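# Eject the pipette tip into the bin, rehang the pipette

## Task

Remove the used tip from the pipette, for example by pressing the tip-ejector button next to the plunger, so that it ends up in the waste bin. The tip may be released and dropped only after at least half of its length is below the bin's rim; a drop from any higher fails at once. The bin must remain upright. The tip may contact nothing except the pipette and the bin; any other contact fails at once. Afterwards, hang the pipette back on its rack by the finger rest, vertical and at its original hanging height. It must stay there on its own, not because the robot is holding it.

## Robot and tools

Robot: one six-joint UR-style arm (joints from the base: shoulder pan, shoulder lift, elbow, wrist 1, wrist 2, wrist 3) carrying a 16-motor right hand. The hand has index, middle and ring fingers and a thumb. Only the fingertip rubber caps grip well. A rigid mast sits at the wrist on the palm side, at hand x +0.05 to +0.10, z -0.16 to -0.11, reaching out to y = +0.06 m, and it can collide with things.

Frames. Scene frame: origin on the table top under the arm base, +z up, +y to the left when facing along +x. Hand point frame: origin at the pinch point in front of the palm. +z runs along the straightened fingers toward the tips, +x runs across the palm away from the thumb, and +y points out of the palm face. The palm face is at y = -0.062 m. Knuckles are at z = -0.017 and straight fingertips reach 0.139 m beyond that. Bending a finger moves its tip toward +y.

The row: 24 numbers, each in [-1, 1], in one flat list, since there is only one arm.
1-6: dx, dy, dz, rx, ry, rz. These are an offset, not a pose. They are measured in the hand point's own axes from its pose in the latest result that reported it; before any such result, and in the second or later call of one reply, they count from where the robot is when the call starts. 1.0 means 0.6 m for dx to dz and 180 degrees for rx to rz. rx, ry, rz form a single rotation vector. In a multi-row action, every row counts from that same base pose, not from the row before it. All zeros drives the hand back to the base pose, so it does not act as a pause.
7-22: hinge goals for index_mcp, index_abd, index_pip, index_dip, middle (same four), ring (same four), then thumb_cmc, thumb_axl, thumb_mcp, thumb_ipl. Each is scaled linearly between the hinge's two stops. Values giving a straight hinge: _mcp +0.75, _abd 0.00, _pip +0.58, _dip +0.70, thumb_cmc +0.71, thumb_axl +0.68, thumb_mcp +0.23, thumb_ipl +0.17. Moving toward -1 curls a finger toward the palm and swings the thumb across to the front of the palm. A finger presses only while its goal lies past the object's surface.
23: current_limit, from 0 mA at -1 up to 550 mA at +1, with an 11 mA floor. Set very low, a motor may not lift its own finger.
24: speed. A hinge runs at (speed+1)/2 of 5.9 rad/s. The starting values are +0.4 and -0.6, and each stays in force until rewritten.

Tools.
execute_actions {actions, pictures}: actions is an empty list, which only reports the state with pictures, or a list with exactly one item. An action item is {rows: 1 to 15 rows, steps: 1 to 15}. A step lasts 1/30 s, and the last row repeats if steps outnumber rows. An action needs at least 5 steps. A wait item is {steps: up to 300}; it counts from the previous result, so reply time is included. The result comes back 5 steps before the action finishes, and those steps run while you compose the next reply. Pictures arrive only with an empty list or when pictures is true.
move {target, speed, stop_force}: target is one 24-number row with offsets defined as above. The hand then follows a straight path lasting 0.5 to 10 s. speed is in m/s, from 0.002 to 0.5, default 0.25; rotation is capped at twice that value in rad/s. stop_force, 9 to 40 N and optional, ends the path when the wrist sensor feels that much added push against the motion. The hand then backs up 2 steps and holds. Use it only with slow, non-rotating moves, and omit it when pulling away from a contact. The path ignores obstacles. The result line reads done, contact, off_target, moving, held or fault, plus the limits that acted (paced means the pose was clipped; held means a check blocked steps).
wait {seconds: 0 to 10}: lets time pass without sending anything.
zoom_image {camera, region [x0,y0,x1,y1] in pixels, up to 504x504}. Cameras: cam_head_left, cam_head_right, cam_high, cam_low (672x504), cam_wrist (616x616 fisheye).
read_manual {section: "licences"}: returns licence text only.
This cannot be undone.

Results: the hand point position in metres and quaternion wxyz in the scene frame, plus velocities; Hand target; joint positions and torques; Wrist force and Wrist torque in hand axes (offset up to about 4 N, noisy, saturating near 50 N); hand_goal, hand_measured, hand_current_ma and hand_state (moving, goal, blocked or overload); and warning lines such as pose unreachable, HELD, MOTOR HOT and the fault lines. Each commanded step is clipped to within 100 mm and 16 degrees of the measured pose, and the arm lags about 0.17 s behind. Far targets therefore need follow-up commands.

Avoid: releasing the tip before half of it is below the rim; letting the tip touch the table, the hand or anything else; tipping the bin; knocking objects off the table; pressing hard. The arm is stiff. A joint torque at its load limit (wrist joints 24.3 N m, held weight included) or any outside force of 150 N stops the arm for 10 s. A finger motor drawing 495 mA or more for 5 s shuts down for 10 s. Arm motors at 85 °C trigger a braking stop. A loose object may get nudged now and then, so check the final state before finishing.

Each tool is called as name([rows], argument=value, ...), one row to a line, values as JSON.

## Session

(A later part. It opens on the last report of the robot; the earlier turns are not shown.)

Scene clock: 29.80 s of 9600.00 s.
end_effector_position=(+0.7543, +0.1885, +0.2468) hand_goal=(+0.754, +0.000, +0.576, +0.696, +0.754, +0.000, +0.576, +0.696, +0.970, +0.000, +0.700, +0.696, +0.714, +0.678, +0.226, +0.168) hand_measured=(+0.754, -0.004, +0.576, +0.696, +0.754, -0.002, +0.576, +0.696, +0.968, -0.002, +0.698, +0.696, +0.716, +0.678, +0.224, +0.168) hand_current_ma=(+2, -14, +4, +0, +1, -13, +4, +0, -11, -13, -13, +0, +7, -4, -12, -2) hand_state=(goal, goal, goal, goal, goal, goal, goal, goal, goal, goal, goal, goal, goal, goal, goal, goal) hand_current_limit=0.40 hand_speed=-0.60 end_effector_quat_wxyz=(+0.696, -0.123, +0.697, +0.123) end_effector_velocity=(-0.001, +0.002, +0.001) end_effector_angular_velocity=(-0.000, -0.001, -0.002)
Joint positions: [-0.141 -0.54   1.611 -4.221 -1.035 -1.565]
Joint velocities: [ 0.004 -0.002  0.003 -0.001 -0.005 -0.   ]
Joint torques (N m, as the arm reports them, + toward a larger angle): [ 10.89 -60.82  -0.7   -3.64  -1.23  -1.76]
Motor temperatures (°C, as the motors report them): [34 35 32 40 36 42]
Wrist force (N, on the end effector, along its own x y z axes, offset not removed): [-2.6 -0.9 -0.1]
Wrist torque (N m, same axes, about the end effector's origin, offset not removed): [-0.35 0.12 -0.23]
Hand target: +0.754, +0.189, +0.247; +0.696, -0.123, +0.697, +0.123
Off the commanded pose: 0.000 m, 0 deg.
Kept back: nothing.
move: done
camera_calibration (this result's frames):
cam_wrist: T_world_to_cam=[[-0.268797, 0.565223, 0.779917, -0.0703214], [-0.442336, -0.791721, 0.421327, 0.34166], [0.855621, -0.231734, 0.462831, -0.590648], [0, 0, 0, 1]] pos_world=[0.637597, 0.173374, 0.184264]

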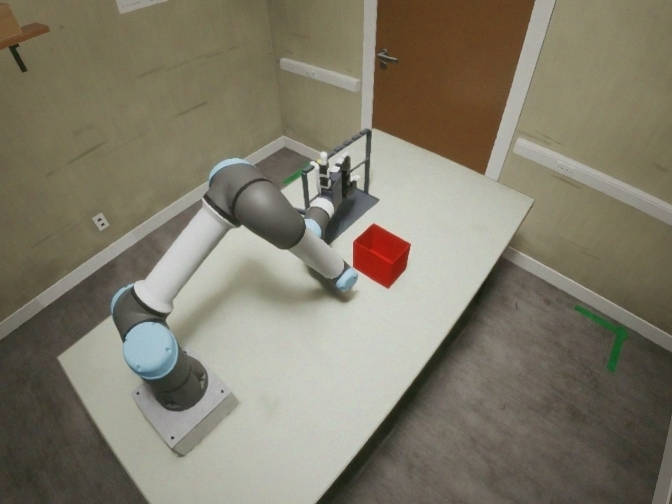

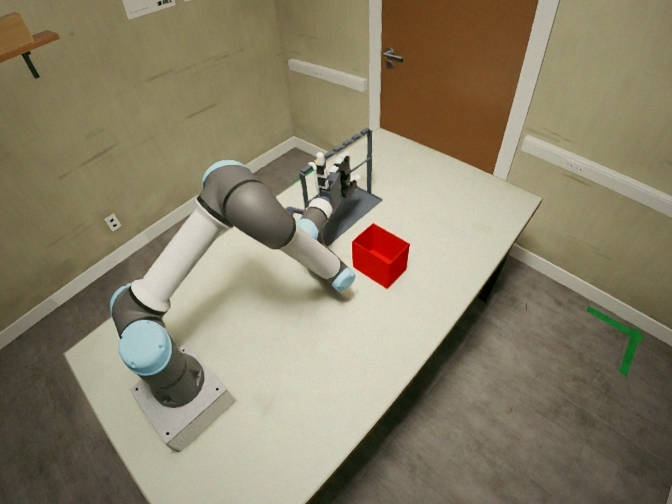

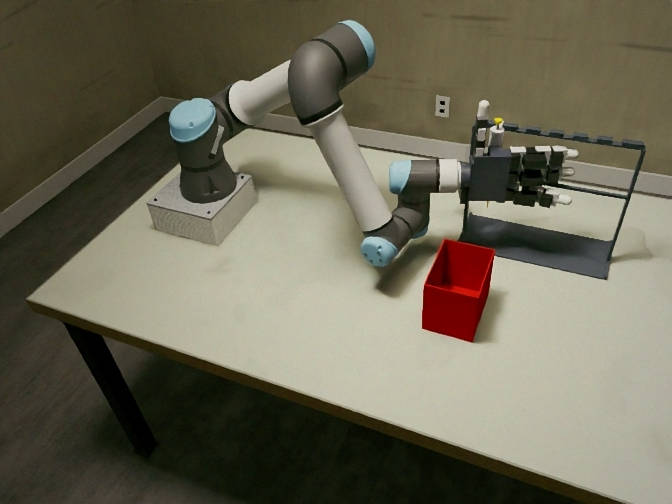

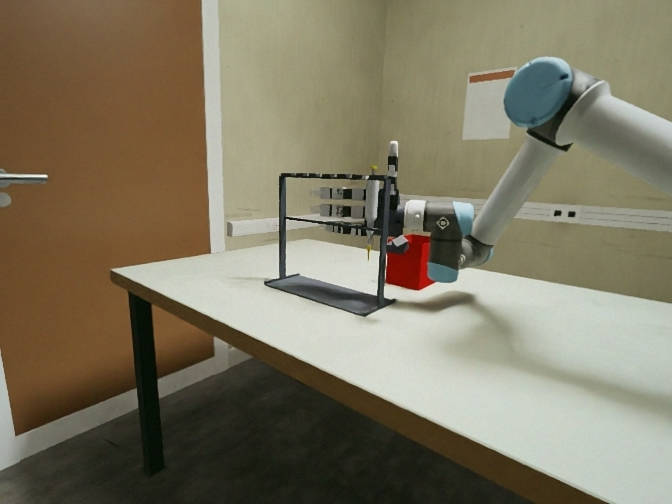

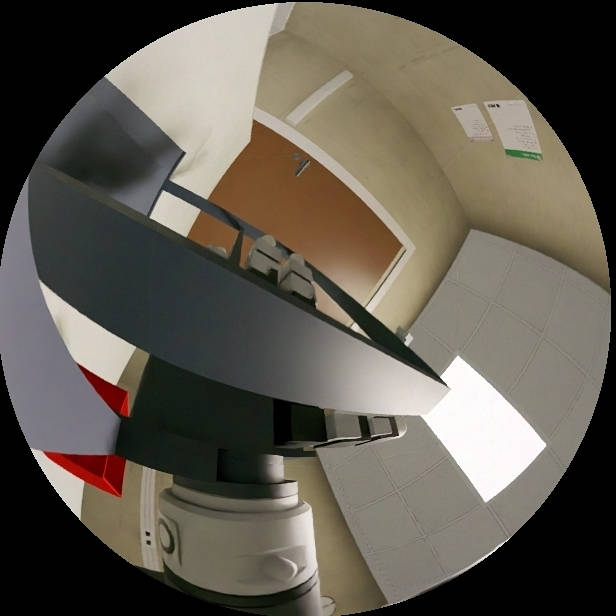

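move(target=[0, 0, 0, 0, 0, 0, -0.411, 0, -0.445, -0.101, -0.411, 0, -0.445, -0.101, 0.97, 0, 0.7, 0.696, 0.714, 0.678, 0.226, 0.168, 0.0, -0.7], speed=0.02)

Scene clock: 34.80 s of 9600.00 s.
end_effector_position=(+0.7543, +0.1885, +0.2468) hand_goal=(-0.410, +0.000, -0.444, -0.100, -0.410, +0.000, -0.444, -0.100, +0.970, +0.000, +0.700, +0.696, +0.714, +0.678, +0.226, +0.168) hand_measured=(-0.408, -0.004, -0.440, -0.098, -0.408, -0.002, -0.442, -0.096, +0.968, -0.002, +0.698, +0.696, +0.716, +0.678, +0.224, +0.168) hand_current_ma=(+15, -14, +16, +15, +14, -13, +15, +15, -11, -13, -13, +0, +7, -4, -12, -2) hand_state=(goal, goal, goal, goal, goal, goal, goal, goal, goal, goal, goal, goal, goal, goal, goal, goal) hand_current_limit=0.00 hand_speed=-0.70 end_effector_quat_wxyz=(+0.696, -0.123, +0.697, +0.123) end_effector_velocity=(-0.000, +0.000, +0.000) end_effector_angular_velocity=(+0.000, -0.000, +0.001)
Joint positions: [-0.141 -0.54   1.611 -4.221 -1.035 -1.565]
Joint velocities: [-0.     0.    -0.    -0.     0.001  0.   ]
Joint torques (N m, as the arm reports them, + toward a larger angle): [-11.76 -41.75 -18.74  -0.05   1.42  -0.57]
Motor temperatures (°C, as the motors report them): [34 35 32 40 36 42]
Wrist force (N, on the end effector, along its own x y z axes, offset not removed): [-1.2 0.9 4.7]
Wrist torque (N m, same axes, about the end effector's origin, offset not removed): [-0.11 -0.15 -0.39]
Hand target: +0.754, +0.188, +0.247; +0.696, -0.123, +0.697, +0.123
Off the commanded pose: 0.000 m, 0 deg.
Kept back: nothing.
After step 90, 0.03 s passed at rest.
move: done
camera_calibration (this result's frames):
cam_wrist: T_world_to_cam=[[-0.268799, 0.565227, 0.779914, -0.0703197], [-0.442336, -0.791719, 0.421331, 0.34166], [0.85562, -0.231731, 0.462833, -0.590648], [0, 0, 0, 1]] pos_world=[0.637597, 0.173373, 0.184263]

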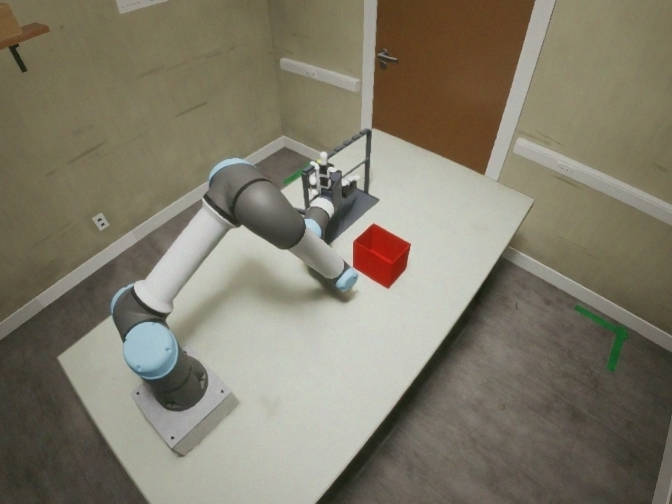

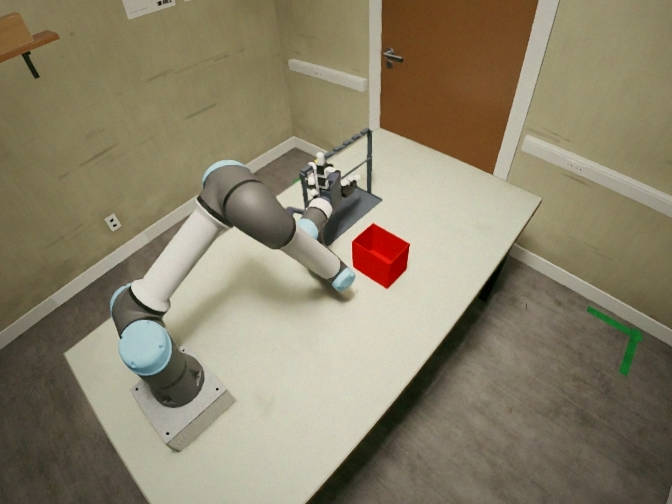

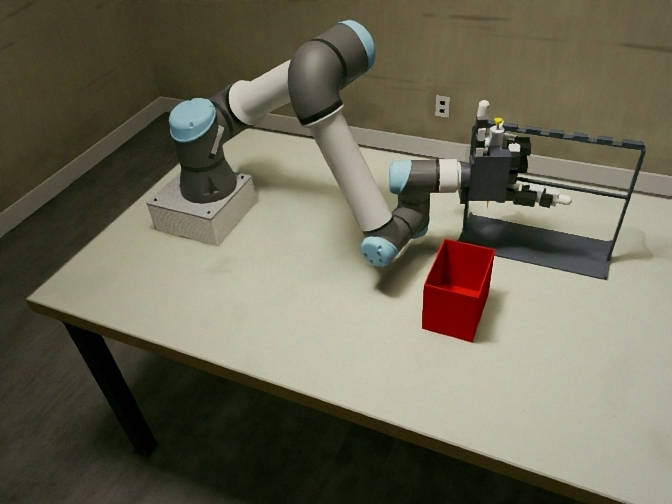

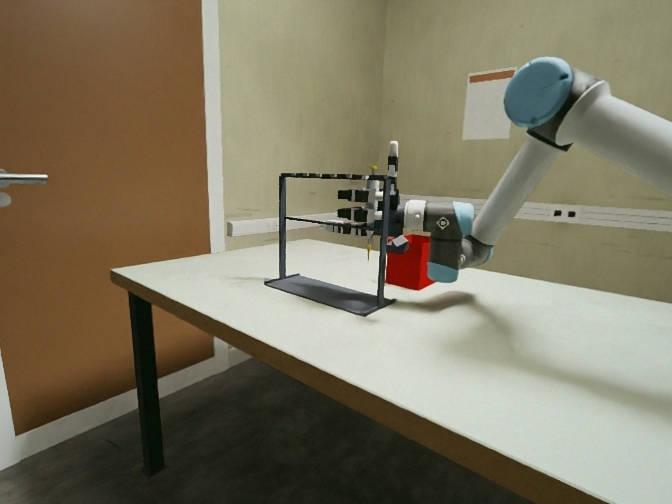

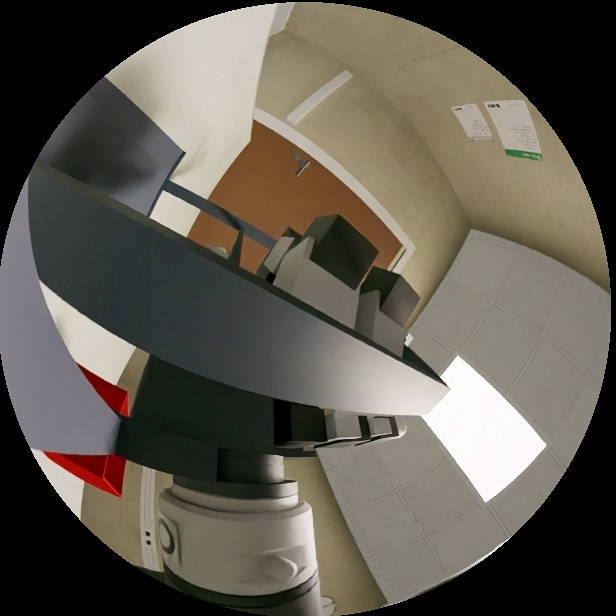

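zoom_image(camera="cam_low", region=[320, 150, 430, 270])

zoom_image(camera="cam_high", region=[460, 100, 550, 190])

zoom_image(camera="cam_head_left", region=[290, 145, 365, 220])

Region (320, 150, 430, 270) of cam_low's 672x504 image, scaled by 4.200, with more detail than that image has; it fills the left 462 columns of this view, and the rest is white.

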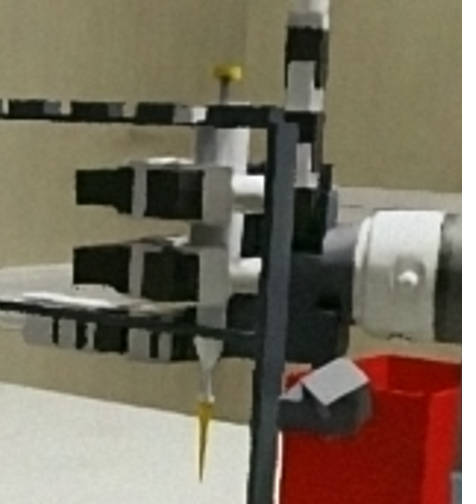

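Region (460, 100, 550, 190) of cam_high's 672x504 image, scaled by 5.600, with more detail than that image has.

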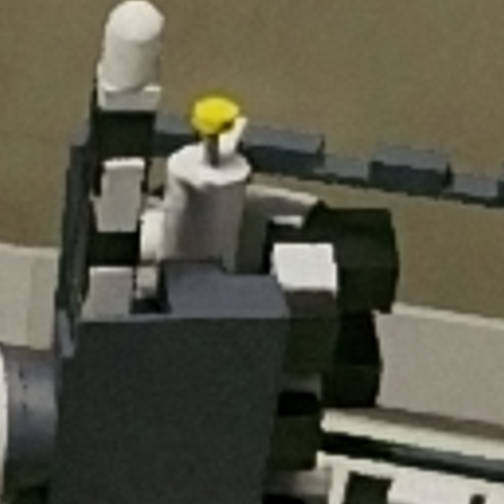

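Region (290, 145, 365, 220) of cam_head_left's 672x504 image, scaled by 6.720, with more detail than that image has.

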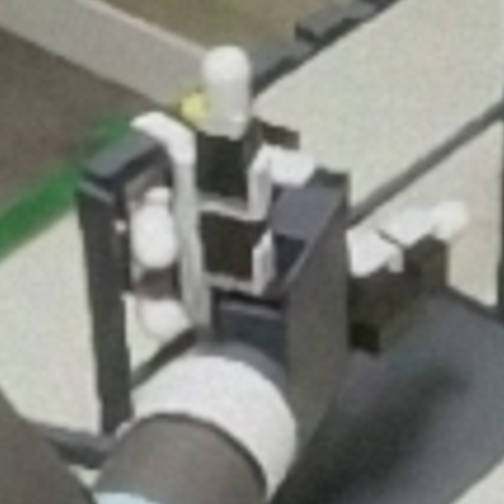

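move(target=[0, 0.005, 0, 0, 0, 0, -0.616, 0, -0.328, -0.261, -0.616, 0, -0.328, -0.261, 0.97, 0, 0.7, 0.696, 0.714, 0.678, 0.226, 0.168, -0.2, -0.85], speed=0.005)

Scene clock: 41.30 s of 9600.00 s.
end_effector_position=(+0.7533, +0.1913, +0.2468) hand_goal=(-0.616, +0.000, -0.328, -0.260, -0.616, +0.000, -0.328, -0.260, +0.970, +0.000, +0.700, +0.696, +0.714, +0.678, +0.226, +0.168) hand_measured=(-0.614, -0.004, -0.332, -0.256, -0.614, -0.002, -0.332, -0.256, +0.968, -0.002, +0.698, +0.696, +0.716, +0.678, +0.224, +0.168) hand_current_ma=(+16, -14, -16, +15, +14, -13, -16, +16, -11, -13, -13, +0, +7, -4, -12, -2) hand_state=(goal, goal, goal, goal, goal, goal, goal, goal, goal, goal, goal, goal, goal, goal, goal, goal) hand_current_limit=-0.20 hand_speed=-0.85 end_effector_quat_wxyz=(+0.696, -0.123, +0.697, +0.123) end_effector_velocity=(+0.000, -0.000, +0.000) end_effector_angular_velocity=(-0.000, -0.000, -0.002)
Joint positions: [-0.137 -0.541  1.614 -4.222 -1.04  -1.565]
Joint velocities: [-0.    -0.     0.001 -0.    -0.002 -0.   ]
Joint torques (N m, as the arm reports them, + toward a larger angle): [ 10.48 -60.65  -0.65  -3.41  -1.53  -1.67]
Motor temperatures (°C, as the motors report them): [34 35 32 40 36 42]
Wrist force (N, on the end effector, along its own x y z axes, offset not removed): [-3.1 0.9 3.1]
Wrist torque (N m, same axes, about the end effector's origin, offset not removed): [-0.35 0.01 -0.53]
Hand target: +0.753, +0.191, +0.247; +0.696, -0.123, +0.697, +0.123
Off the commanded pose: 0.000 m, 0 deg.
Kept back: nothing.
After step 90, 2.63 s passed at rest.
move: done
camera_calibration (this result's frames):
cam_wrist: T_world_to_cam=[[-0.268784, 0.565196, 0.779941, -0.0721601], [-0.442326, -0.791736, 0.421309, 0.343402], [0.85563, -0.231747, 0.462807, -0.589145], [0, 0, 0, 1]] pos_world=[0.63659, 0.176135, 0.184263]

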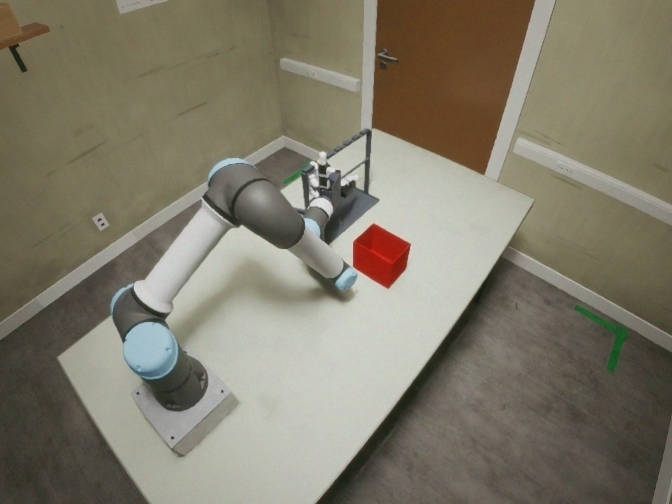

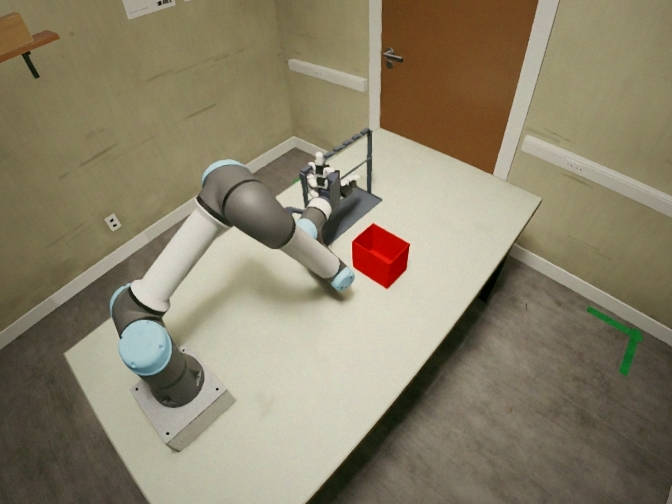

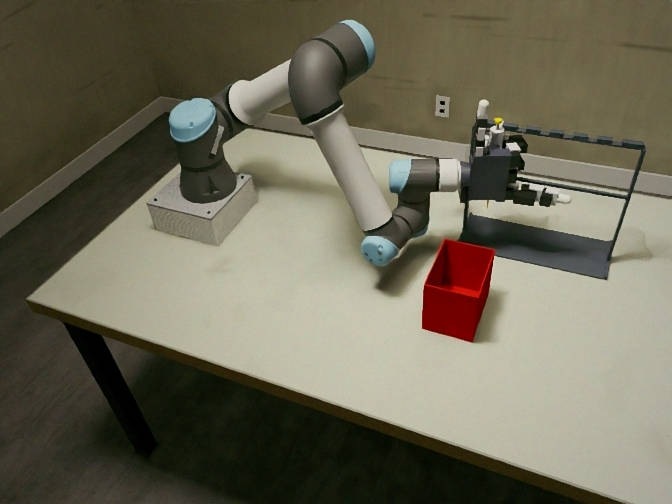

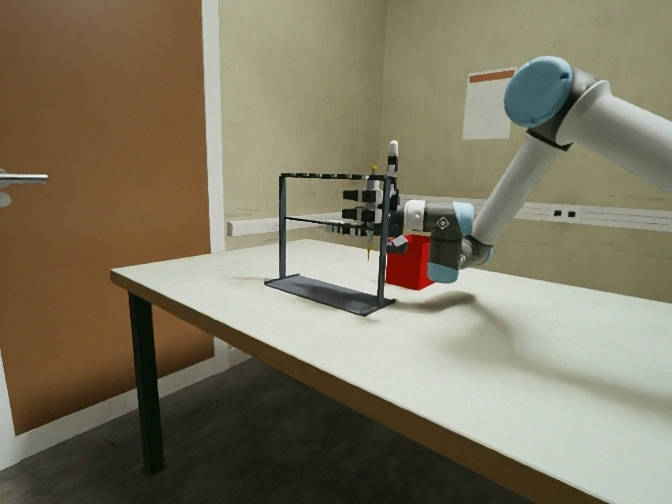

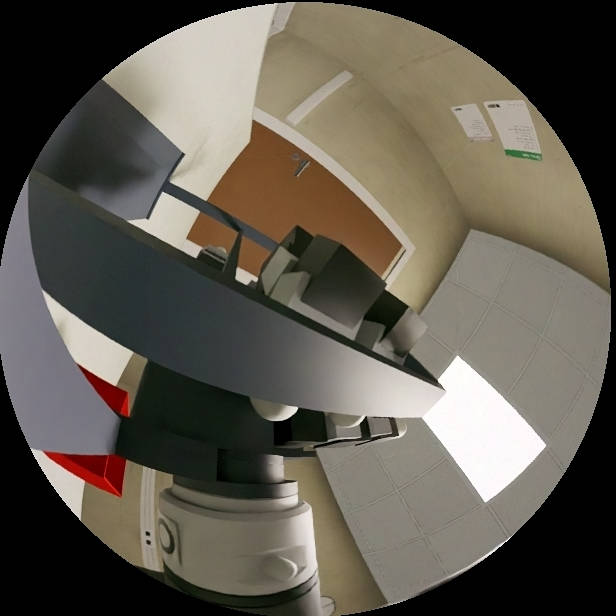

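execute_actions([
  {"rows": [[0, 0, 0, 0, 0, 0, -0.64, 0, -0.55, -0.1, -0.64, 0, -0.55, -0.1, 0.97, 0, 0.7, 0.696, 0.714, 0.678, 0.226, 0.168, -0.2, -0.8]], "steps": 15},
])

execute_actions([
  {"steps": 20},
], pictures=true)

Scene clock: 41.93 s of 9600.00 s.
end_effector_position=(+0.7532, +0.1913, +0.2468) hand_goal=(-0.640, +0.000, -0.550, -0.100, -0.640, +0.000, -0.550, -0.100, +0.970, +0.000, +0.700, +0.696, +0.714, +0.678, +0.226, +0.168) hand_measured=(-0.628, -0.004, -0.430, -0.140, -0.632, -0.002, -0.434, -0.140, +0.968, -0.002, +0.698, +0.696, +0.716, +0.678, +0.224, +0.168) hand_current_ma=(+78, -14, +132, -34, +69, -13, +159, -38, -11, -13, -13, +0, +9, -4, -12, -2) hand_state=(moving, goal, moving, moving, moving, goal, moving, moving, goal, goal, goal, goal, goal, goal, goal, goal) hand_current_limit=-0.20 hand_speed=-0.80 end_effector_quat_wxyz=(+0.696, -0.123, +0.697, +0.123) end_effector_velocity=(+0.000, -0.000, -0.000) end_effector_angular_velocity=(+0.000, +0.001, -0.001)
Joint positions: [-0.137 -0.541  1.614 -4.223 -1.04  -1.565]
Joint velocities: [-0.     0.     0.     0.    -0.001  0.   ]
Joint torques (N m, as the arm reports them, + toward a larger angle): [  0.   -57.24  -4.88  -2.3    0.13  -0.33]
Motor temperatures (°C, as the motors report them): [34 35 32 40 36 42]
Wrist force (N, on the end effector, along its own x y z axes, offset not removed): [-3.3 -1.2 -0.2]
Wrist torque (N m, same axes, about the end effector's origin, offset not removed): [-0.28 0.21 -0.65]
Steps of this call (steps 1 to 9: nothing new was sent; steps 10 to 19: the first 10 steps of this action). Readings (end_effector_position | what the end effector reports):
10: (+0.7532, +0.1913, +0.2468) | hand_goal=(-0.640, +0.000, -0.550, -0.100, -0.640, +0.000, -0.550, -0.100, +0.970, +0.000, +0.700, +0.696, +0.714, +0.678, +0.226, +0.168) hand_measured=(-0.614, -0.004, -0.332, -0.256, -0.614, -0.002, -0.332, -0.256, +0.968, -0.002, +0.698, +0.696, +0.716, +0.678, +0.224, +0.168) hand_current_ma=(+16, -14, -16, +15, +14, -13, -16, +16, -11, -13, -13, +0, +7, -4, -12, -2) hand_state=(moving, goal, moving, moving, moving, goal, moving, moving, goal, goal, goal, goal, goal, goal, goal, goal) hand_current_limit=-0.20 hand_speed=-0.80
11: (+0.7532, +0.1913, +0.2468) | hand_goal=(-0.640, +0.000, -0.550, -0.100, -0.640, +0.000, -0.550, -0.100, +0.970, +0.000, +0.700, +0.696, +0.714, +0.678, +0.226, +0.168) hand_measured=(-0.614, -0.004, -0.332, -0.256, -0.614, -0.002, -0.332, -0.256, +0.968, -0.002, +0.698, +0.696, +0.716, +0.678, +0.224, +0.168) hand_current_ma=(+70, -14, +51, -46, +65, -13, +50, -47, -11, -13, -13, +0, +7, -4, -12, -2) hand_state=(moving, goal, moving, moving, moving, goal, moving, moving, goal, goal, goal, goal, goal, goal, goal, goal) hand_current_limit=-0.20 hand_speed=-0.80
13: (+0.7532, +0.1913, +0.2468) | hand_goal=(-0.640, +0.000, -0.550, -0.100, -0.640, +0.000, -0.550, -0.100, +0.970, +0.000, +0.700, +0.696, +0.714, +0.678, +0.226, +0.168) hand_measured=(-0.632, -0.004, -0.352, -0.236, -0.632, -0.002, -0.352, -0.236, +0.968, -0.002, +0.698, +0.696, +0.716, +0.678, +0.224, +0.168) hand_current_ma=(+2, -14, +44, -41, +0, -13, +42, -41, -11, -13, -13, +0, +7, -4, -12, -2) hand_state=(moving, goal, moving, moving, moving, goal, moving, moving, goal, goal, goal, goal, goal, goal, goal, goal) hand_current_limit=-0.20 hand_speed=-0.80
17: (+0.7532, +0.1913, +0.2468) | hand_goal=(-0.640, +0.000, -0.550, -0.100, -0.640, +0.000, -0.550, -0.100, +0.970, +0.000, +0.700, +0.696, +0.714, +0.678, +0.226, +0.168) hand_measured=(-0.634, -0.004, -0.408, -0.172, -0.636, -0.002, -0.414, -0.172, +0.968, -0.002, +0.698, +0.696, +0.716, +0.678, +0.224, +0.168) hand_current_ma=(+49, -14, +110, -36, +20, -13, +55, -39, -11, -13, -13, +0, +7, -4, -12, -2) hand_state=(moving, goal, moving, moving, goal, goal, moving, moving, goal, goal, goal, goal, goal, goal, goal, goal) hand_current_limit=-0.20 hand_speed=-0.80
19: the state above

Scene clock: 42.60 s of 9600.00 s.
end_effector_position=(+0.7532, +0.1913, +0.2468) hand_goal=(-0.640, +0.000, -0.550, -0.100, -0.640, +0.000, -0.550, -0.100, +0.970, +0.000, +0.700, +0.696, +0.714, +0.678, +0.226, +0.168) hand_measured=(-0.618, -0.004, -0.464, -0.098, -0.618, -0.002, -0.466, -0.104, +0.968, -0.002, +0.698, +0.696, +0.716, +0.678, +0.224, +0.168) hand_current_ma=(+117, -14, +220, +12, +124, -13, +220, -15, -11, -13, -13, +0, +13, -4, -12, -2) hand_state=(blocked, goal, blocked, goal, blocked, goal, blocked, goal, goal, goal, goal, goal, goal, goal, goal, goal) hand_current_limit=-0.20 hand_speed=-0.80 end_effector_quat_wxyz=(+0.696, -0.123, +0.697, +0.123) end_effector_velocity=(+0.000, +0.000, -0.000) end_effector_angular_velocity=(+0.000, +0.001, -0.001)
Joint positions: [-0.137 -0.541  1.614 -4.222 -1.04  -1.565]
Joint velocities: [ 0.     0.    -0.     0.001 -0.001 -0.   ]
Joint torques (N m, as the arm reports them, + toward a larger angle): [-12.95 -52.45 -14.7   -0.03   1.46   1.51]
Motor temperatures (°C, as the motors report them): [34 35 32 40 36 42]
Wrist force (N, on the end effector, along its own x y z axes, offset not removed): [1.6 1.3 5.1]
Wrist torque (N m, same axes, about the end effector's origin, offset not removed): [-0.36 -0.32 -0.11]
Hand target: +0.753, +0.191, +0.247; +0.696, -0.123, +0.697, +0.123
Off the commanded pose: 0.000 m, 0 deg.
Kept back: nothing.
Steps of this call (steps 1 to 5: the last 5 steps of your previous action; steps 6 to 20: nothing new was sent). Readings (end_effector_position | what the end effector reports):
1: (+0.7532, +0.1913, +0.2468) | hand_goal=(-0.640, +0.000, -0.550, -0.100, -0.640, +0.000, -0.550, -0.100, +0.970, +0.000, +0.700, +0.696, +0.714, +0.678, +0.226, +0.168) hand_measured=(-0.626, -0.004, -0.440, -0.124, -0.628, -0.002, -0.444, -0.124, +0.968, -0.002, +0.698, +0.696, +0.716, +0.678, +0.224, +0.168) hand_current_ma=(+86, -14, +140, -25, +91, -13, +161, -30, -11, -13, -13, +0, +12, -4, -12, -2) hand_state=(moving, goal, moving, moving, moving, goal, moving, moving, goal, goal, goal, goal, goal, goal, goal, goal) hand_current_limit=-0.20 hand_speed=-0.80
2: (+0.7532, +0.1913, +0.2468) | hand_goal=(-0.640, +0.000, -0.550, -0.100, -0.640, +0.000, -0.550, -0.100, +0.970, +0.000, +0.700, +0.696, +0.714, +0.678, +0.226, +0.168) hand_measured=(-0.624, -0.004, -0.450, -0.110, -0.626, -0.002, -0.450, -0.110, +0.968, -0.002, +0.698, +0.696, +0.716, +0.678, +0.224, +0.168) hand_current_ma=(+98, -14, +159, +8, +97, -13, +180, +2, -11, -13, -13, +0, +13, -4, -12, -2) hand_state=(moving, goal, moving, moving, moving, goal, moving, moving, goal, goal, goal, goal, goal, goal, goal, goal) hand_current_limit=-0.20 hand_speed=-0.80
4: (+0.7532, +0.1913, +0.2468) | hand_goal=(-0.640, +0.000, -0.550, -0.100, -0.640, +0.000, -0.550, -0.100, +0.970, +0.000, +0.700, +0.696, +0.714, +0.678, +0.226, +0.168) hand_measured=(-0.620, -0.004, -0.460, -0.102, -0.620, -0.002, -0.458, -0.104, +0.968, -0.002, +0.698, +0.696, +0.716, +0.678, +0.224, +0.168) hand_current_ma=(+113, -14, +207, +5, +114, -13, +197, -13, -11, -13, -13, +0, +13, -4, -12, -2) hand_state=(moving, goal, moving, moving, moving, goal, moving, moving, goal, goal, goal, goal, goal, goal, goal, goal) hand_current_limit=-0.20 hand_speed=-0.80
8: (+0.7532, +0.1913, +0.2468) | hand_goal=(-0.640, +0.000, -0.550, -0.100, -0.640, +0.000, -0.550, -0.100, +0.970, +0.000, +0.700, +0.696, +0.714, +0.678, +0.226, +0.168) hand_measured=(-0.618, -0.004, -0.464, -0.098, -0.618, -0.002, -0.464, -0.104, +0.968, -0.002, +0.698, +0.696, +0.716, +0.678, +0.224, +0.168) hand_current_ma=(+116, -14, +218, +11, +122, -13, +217, -15, -11, -13, -13, +0, +13, -4, -12, -2) hand_state=(blocked, goal, blocked, goal, blocked, goal, moving, goal, goal, goal, goal, goal, goal, goal, goal, goal) hand_current_limit=-0.20 hand_speed=-0.80
20: the state above
camera_calibration (this result's frames):
cam_wrist: T_world_to_cam=[[-0.268768, 0.565188, 0.779952, -0.0721817], [-0.442301, -0.791745, 0.421319, 0.343387], [0.855648, -0.231737, 0.462779, -0.589134], [0, 0, 0, 1]] pos_world=[0.636572, 0.176147, 0.184262]

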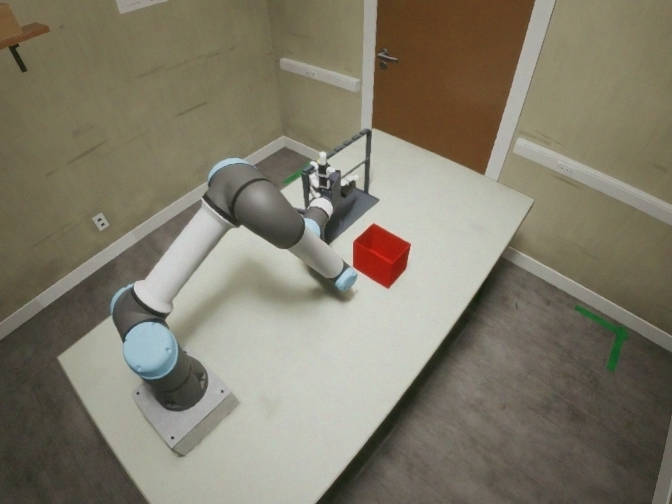

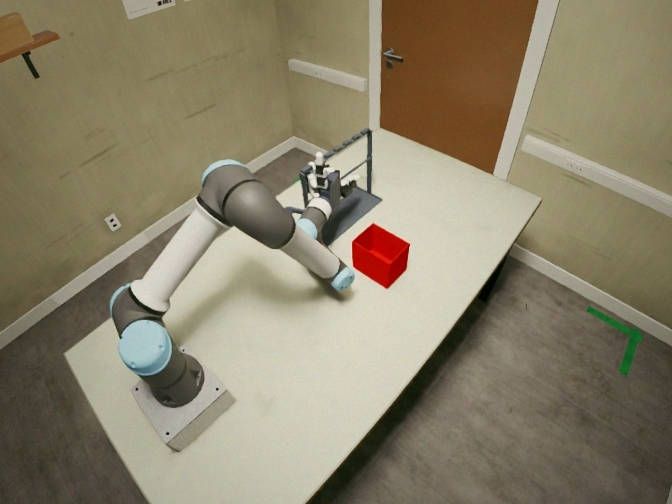

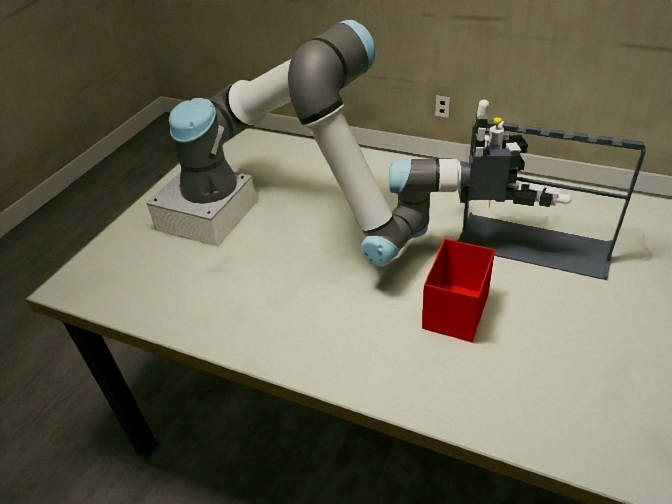

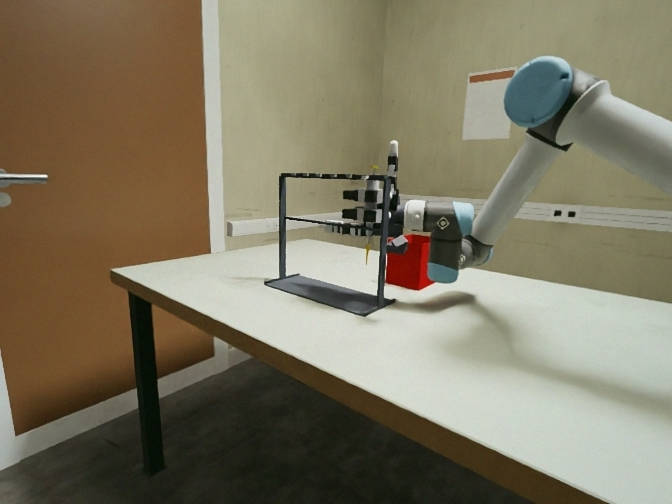

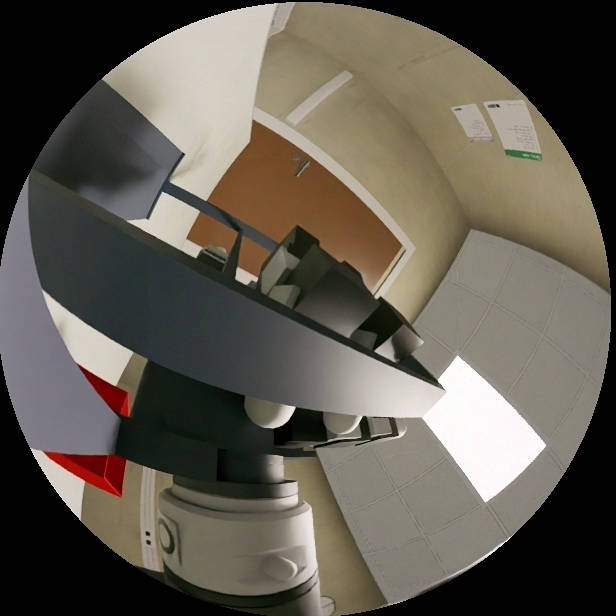

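zoom_image(camera="cam_low", region=[320, 150, 430, 270])

zoom_image(camera="cam_high", region=[460, 100, 550, 190])

Region (320, 150, 430, 270) of cam_low's 672x504 image, scaled by 4.200, with more detail than that image has; it fills the left 462 columns of this view, and the rest is white.

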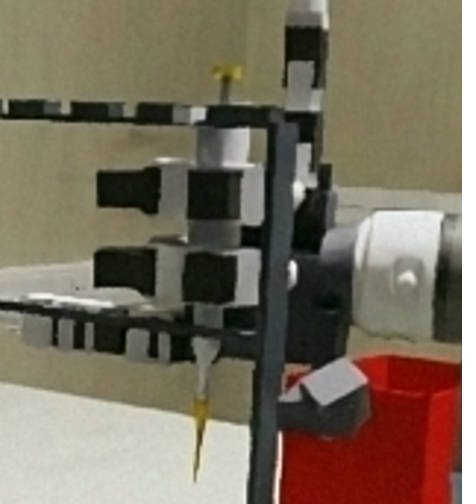

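Region (460, 100, 550, 190) of cam_high's 672x504 image, scaled by 5.600, with more detail than that image has.

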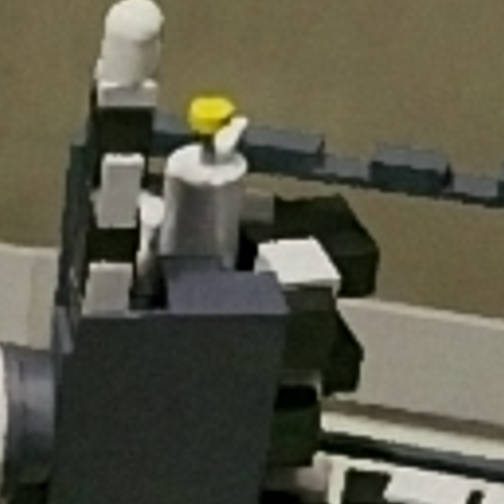

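execute_actions([
  {"rows": [[0, 0, 0, 0, 0, 0, -0.70, 0, -0.62, -0.1, -0.70, 0, -0.62, -0.1, 0.97, 0, 0.7, 0.696, 0.714, 0.678, 0.226, 0.168, 0.4, -0.8]], "steps": 15},
])

move(target=[-0.02, 0, 0, 0, 0, 0, -0.70, 0, -0.62, -0.1, -0.70, 0, -0.62, -0.1, 0.97, 0, 0.7, 0.696, 0.714, 0.678, 0.226, 0.168, 0.4, -0.8], speed=0.01, stop_force=10)

Scene clock: 48.10 s of 9600.00 s.
end_effector_position=(+0.7533, +0.1913, +0.2468) hand_goal=(-0.700, +0.000, -0.620, -0.100, -0.700, +0.000, -0.620, -0.100, +0.970, +0.000, +0.700, +0.696, +0.714, +0.678, +0.226, +0.168) hand_measured=(-0.618, -0.002, -0.470, -0.094, -0.616, -0.002, -0.472, -0.104, +0.968, -0.002, +0.698, +0.696, +0.718, +0.678, +0.224, +0.168) hand_current_ma=(+385, -9, +385, +35, +385, -13, +385, -15, -11, -13, -13, +0, +17, -4, -12, -2) hand_state=(blocked, goal, blocked, goal, blocked, goal, blocked, goal, goal, goal, goal, goal, goal, goal, goal, goal) hand_current_limit=0.40 hand_speed=-0.80 end_effector_quat_wxyz=(+0.696, -0.123, +0.697, +0.123) end_effector_velocity=(-0.000, -0.000, -0.001) end_effector_angular_velocity=(+0.000, +0.002, -0.000)
Joint positions: [-0.137 -0.541  1.614 -4.222 -1.04  -1.565]
Joint velocities: [-0.001 -0.     0.002  0.     0.    -0.   ]
Joint torques (N m, as the arm reports them, + toward a larger angle): [-10.01 -43.04 -14.53  -0.65   0.97   1.33]
Motor temperatures (°C, as the motors report them): [34 35 32 40 36 42]
Wrist force (N, on the end effector, along its own x y z axes, offset not removed): [-0.9 0.1 0.7]
Wrist torque (N m, same axes, about the end effector's origin, offset not removed): [-0.04 -0.05 -0.21]
Steps of this call (steps 1 to 90: nothing new was sent; then 2.17 s passed at rest; steps 91 to 100: the first 10 steps of this action). Readings (end_effector_position | what the end effector reports):
91: (+0.7533, +0.1913, +0.2468) | hand_goal=(-0.700, +0.000, -0.620, -0.100, -0.700, +0.000, -0.620, -0.100, +0.970, +0.000, +0.700, +0.696, +0.714, +0.678, +0.226, +0.168) hand_measured=(-0.618, -0.004, -0.464, -0.098, -0.616, -0.002, -0.466, -0.104, +0.968, -0.002, +0.698, +0.696, +0.716, +0.678, +0.224, +0.168) hand_current_ma=(+118, -14, +220, +12, +124, -13, +220, -15, -11, -13, -13, +0, +13, -4, -12, -2) hand_state=(moving, goal, moving, goal, moving, goal, moving, goal, goal, goal, goal, goal, goal, goal, goal, goal) hand_current_limit=0.40 hand_speed=-0.80
92: (+0.7533, +0.1913, +0.2468) | hand_goal=(-0.700, +0.000, -0.620, -0.100, -0.700, +0.000, -0.620, -0.100, +0.970, +0.000, +0.700, +0.696, +0.714, +0.678, +0.226, +0.168) hand_measured=(-0.618, -0.004, -0.464, -0.098, -0.616, -0.002, -0.466, -0.104, +0.968, -0.002, +0.698, +0.696, +0.716, +0.678, +0.224, +0.168) hand_current_ma=(+206, -14, +276, +14, +213, -13, +272, -15, -11, -13, -13, +0, +13, -4, -12, -2) hand_state=(moving, goal, moving, goal, moving, goal, moving, goal, goal, goal, goal, goal, goal, goal, goal, goal) hand_current_limit=0.40 hand_speed=-0.80
94: (+0.7533, +0.1913, +0.2468) | hand_goal=(-0.700, +0.000, -0.620, -0.100, -0.700, +0.000, -0.620, -0.100, +0.970, +0.000, +0.700, +0.696, +0.714, +0.678, +0.226, +0.168) hand_measured=(-0.618, -0.002, -0.470, -0.094, -0.616, -0.002, -0.472, -0.104, +0.968, -0.002, +0.698, +0.696, +0.718, +0.678, +0.224, +0.168) hand_current_ma=(+374, -8, +384, +41, +381, -13, +385, -15, -11, -13, -13, +0, +19, -4, -12, -2) hand_state=(moving, goal, moving, moving, moving, goal, moving, goal, goal, goal, goal, goal, goal, goal, goal, goal) hand_current_limit=0.40 hand_speed=-0.80
98: (+0.7533, +0.1913, +0.2468) | hand_goal=(-0.700, +0.000, -0.620, -0.100, -0.700, +0.000, -0.620, -0.100, +0.970, +0.000, +0.700, +0.696, +0.714, +0.678, +0.226, +0.168) hand_measured=(-0.618, -0.002, -0.470, -0.094, -0.616, -0.002, -0.472, -0.104, +0.968, -0.002, +0.698, +0.696, +0.718, +0.678, +0.224, +0.168) hand_current_ma=(+385, -9, +385, +35, +385, -13, +385, -15, -11, -13, -13, +0, +17, -4, -12, -2) hand_state=(blocked, goal, blocked, goal, blocked, goal, blocked, goal, goal, goal, goal, goal, goal, goal, goal, goal) hand_current_limit=0.40 hand_speed=-0.80
100: the state above

Scene clock: 49.77 s of 9600.00 s.
end_effector_position=(+0.7533, +0.1913, +0.2586) hand_goal=(-0.700, +0.000, -0.620, -0.100, -0.700, +0.000, -0.620, -0.100, +0.970, +0.000, +0.700, +0.696, +0.714, +0.678, +0.226, +0.168) hand_measured=(-0.618, -0.002, -0.470, -0.094, -0.616, -0.002, -0.472, -0.104, +0.968, -0.002, +0.698, +0.696, +0.718, +0.678, +0.224, +0.168) hand_current_ma=(+385, -9, +385, +35, +385, -13, +385, -15, -11, -13, -13, +0, +17, -4, -12, -2) hand_state=(blocked, goal, blocked, goal, blocked, goal, blocked, goal, goal, goal, goal, goal, goal, goal, goal, goal) hand_current_limit=0.40 hand_speed=-0.80 end_effector_quat_wxyz=(+0.696, -0.123, +0.697, +0.123) end_effector_velocity=(+0.000, +0.000, +0.002) end_effector_angular_velocity=(+0.000, +0.001, +0.000)
Joint positions: [-0.137 -0.565  1.623 -4.207 -1.04  -1.565]
Joint velocities: [ 0.    -0.004  0.001  0.004  0.    -0.   ]
Joint torques (N m, as the arm reports them, + toward a larger angle): [-12.42 -60.64  -1.86  -0.07   1.58   1.49]
Motor temperatures (°C, as the motors report them): [34 35 32 40 36 42]
Wrist force (N, on the end effector, along its own x y z axes, offset not removed): [2.0 -0.4 2.0]
Wrist torque (N m, same axes, about the end effector's origin, offset not removed): [-0.41 -0.15 -0.23]
Hand target: +0.753, +0.191, +0.259; +0.696, -0.123, +0.697, +0.123
Off your previous action's commanded pose: 0.000 m, 0 deg at its last step (step 5 of this call).
Off the commanded pose: 0.000 m, 0 deg.
Kept back: nothing.
move: done
camera_calibration (this result's frames):
cam_wrist: T_world_to_cam=[[-0.26879, 0.565187, 0.779946, -0.0813828], [-0.442328, -0.791742, 0.421297, 0.338439], [0.855627, -0.231752, 0.46281, -0.594612], [0, 0, 0, 1]] pos_world=[0.636593, 0.17615, 0.196084]

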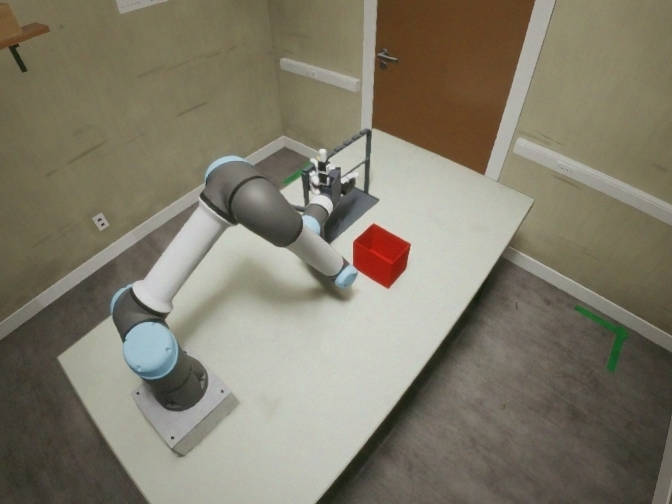

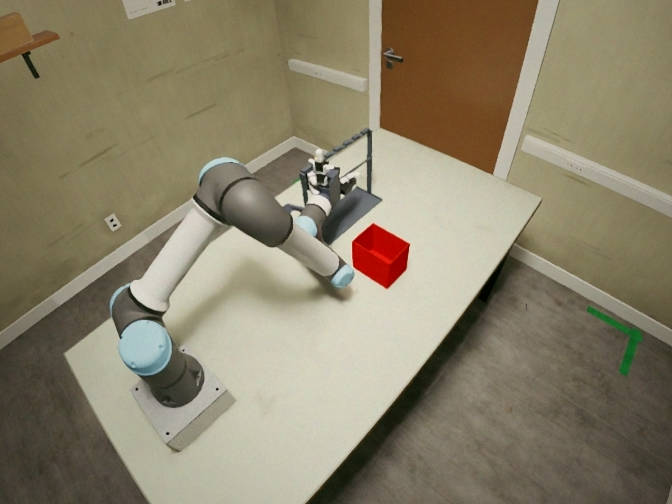

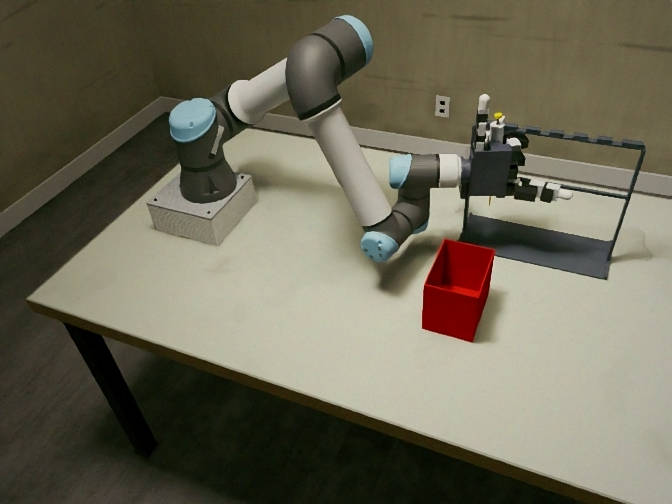

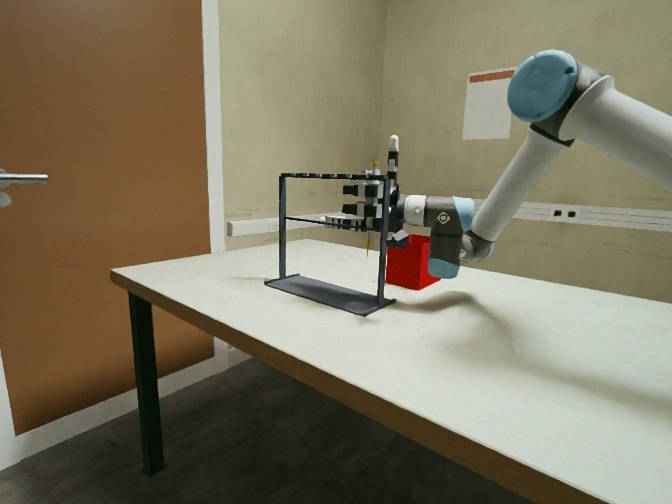

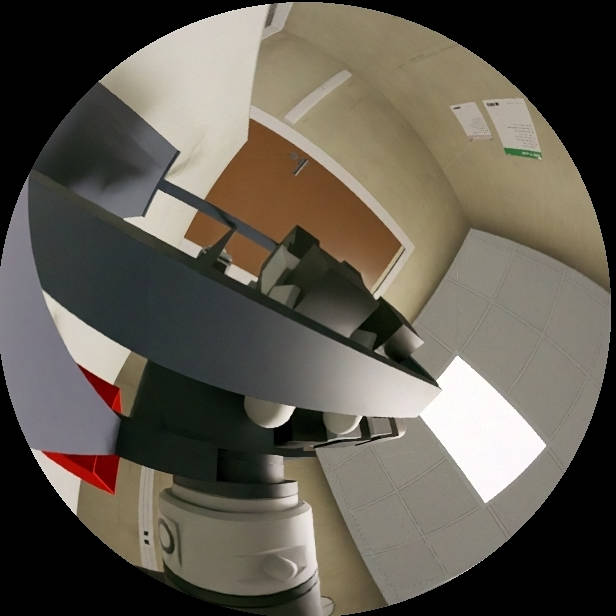

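zoom_image(camera="cam_low", region=[340, 150, 410, 220])

Region (340, 150, 410, 220) of cam_low's 672x504 image, scaled by 7.200, with more detail than that image has.

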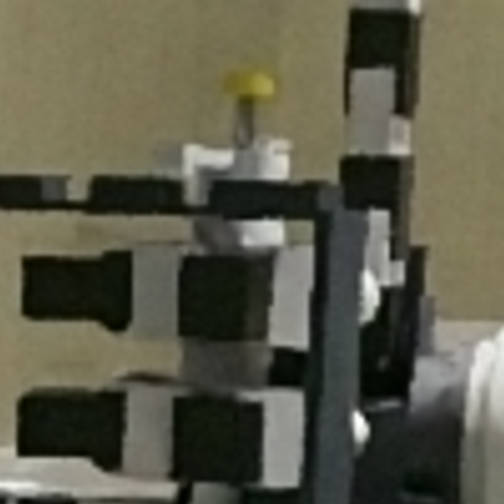

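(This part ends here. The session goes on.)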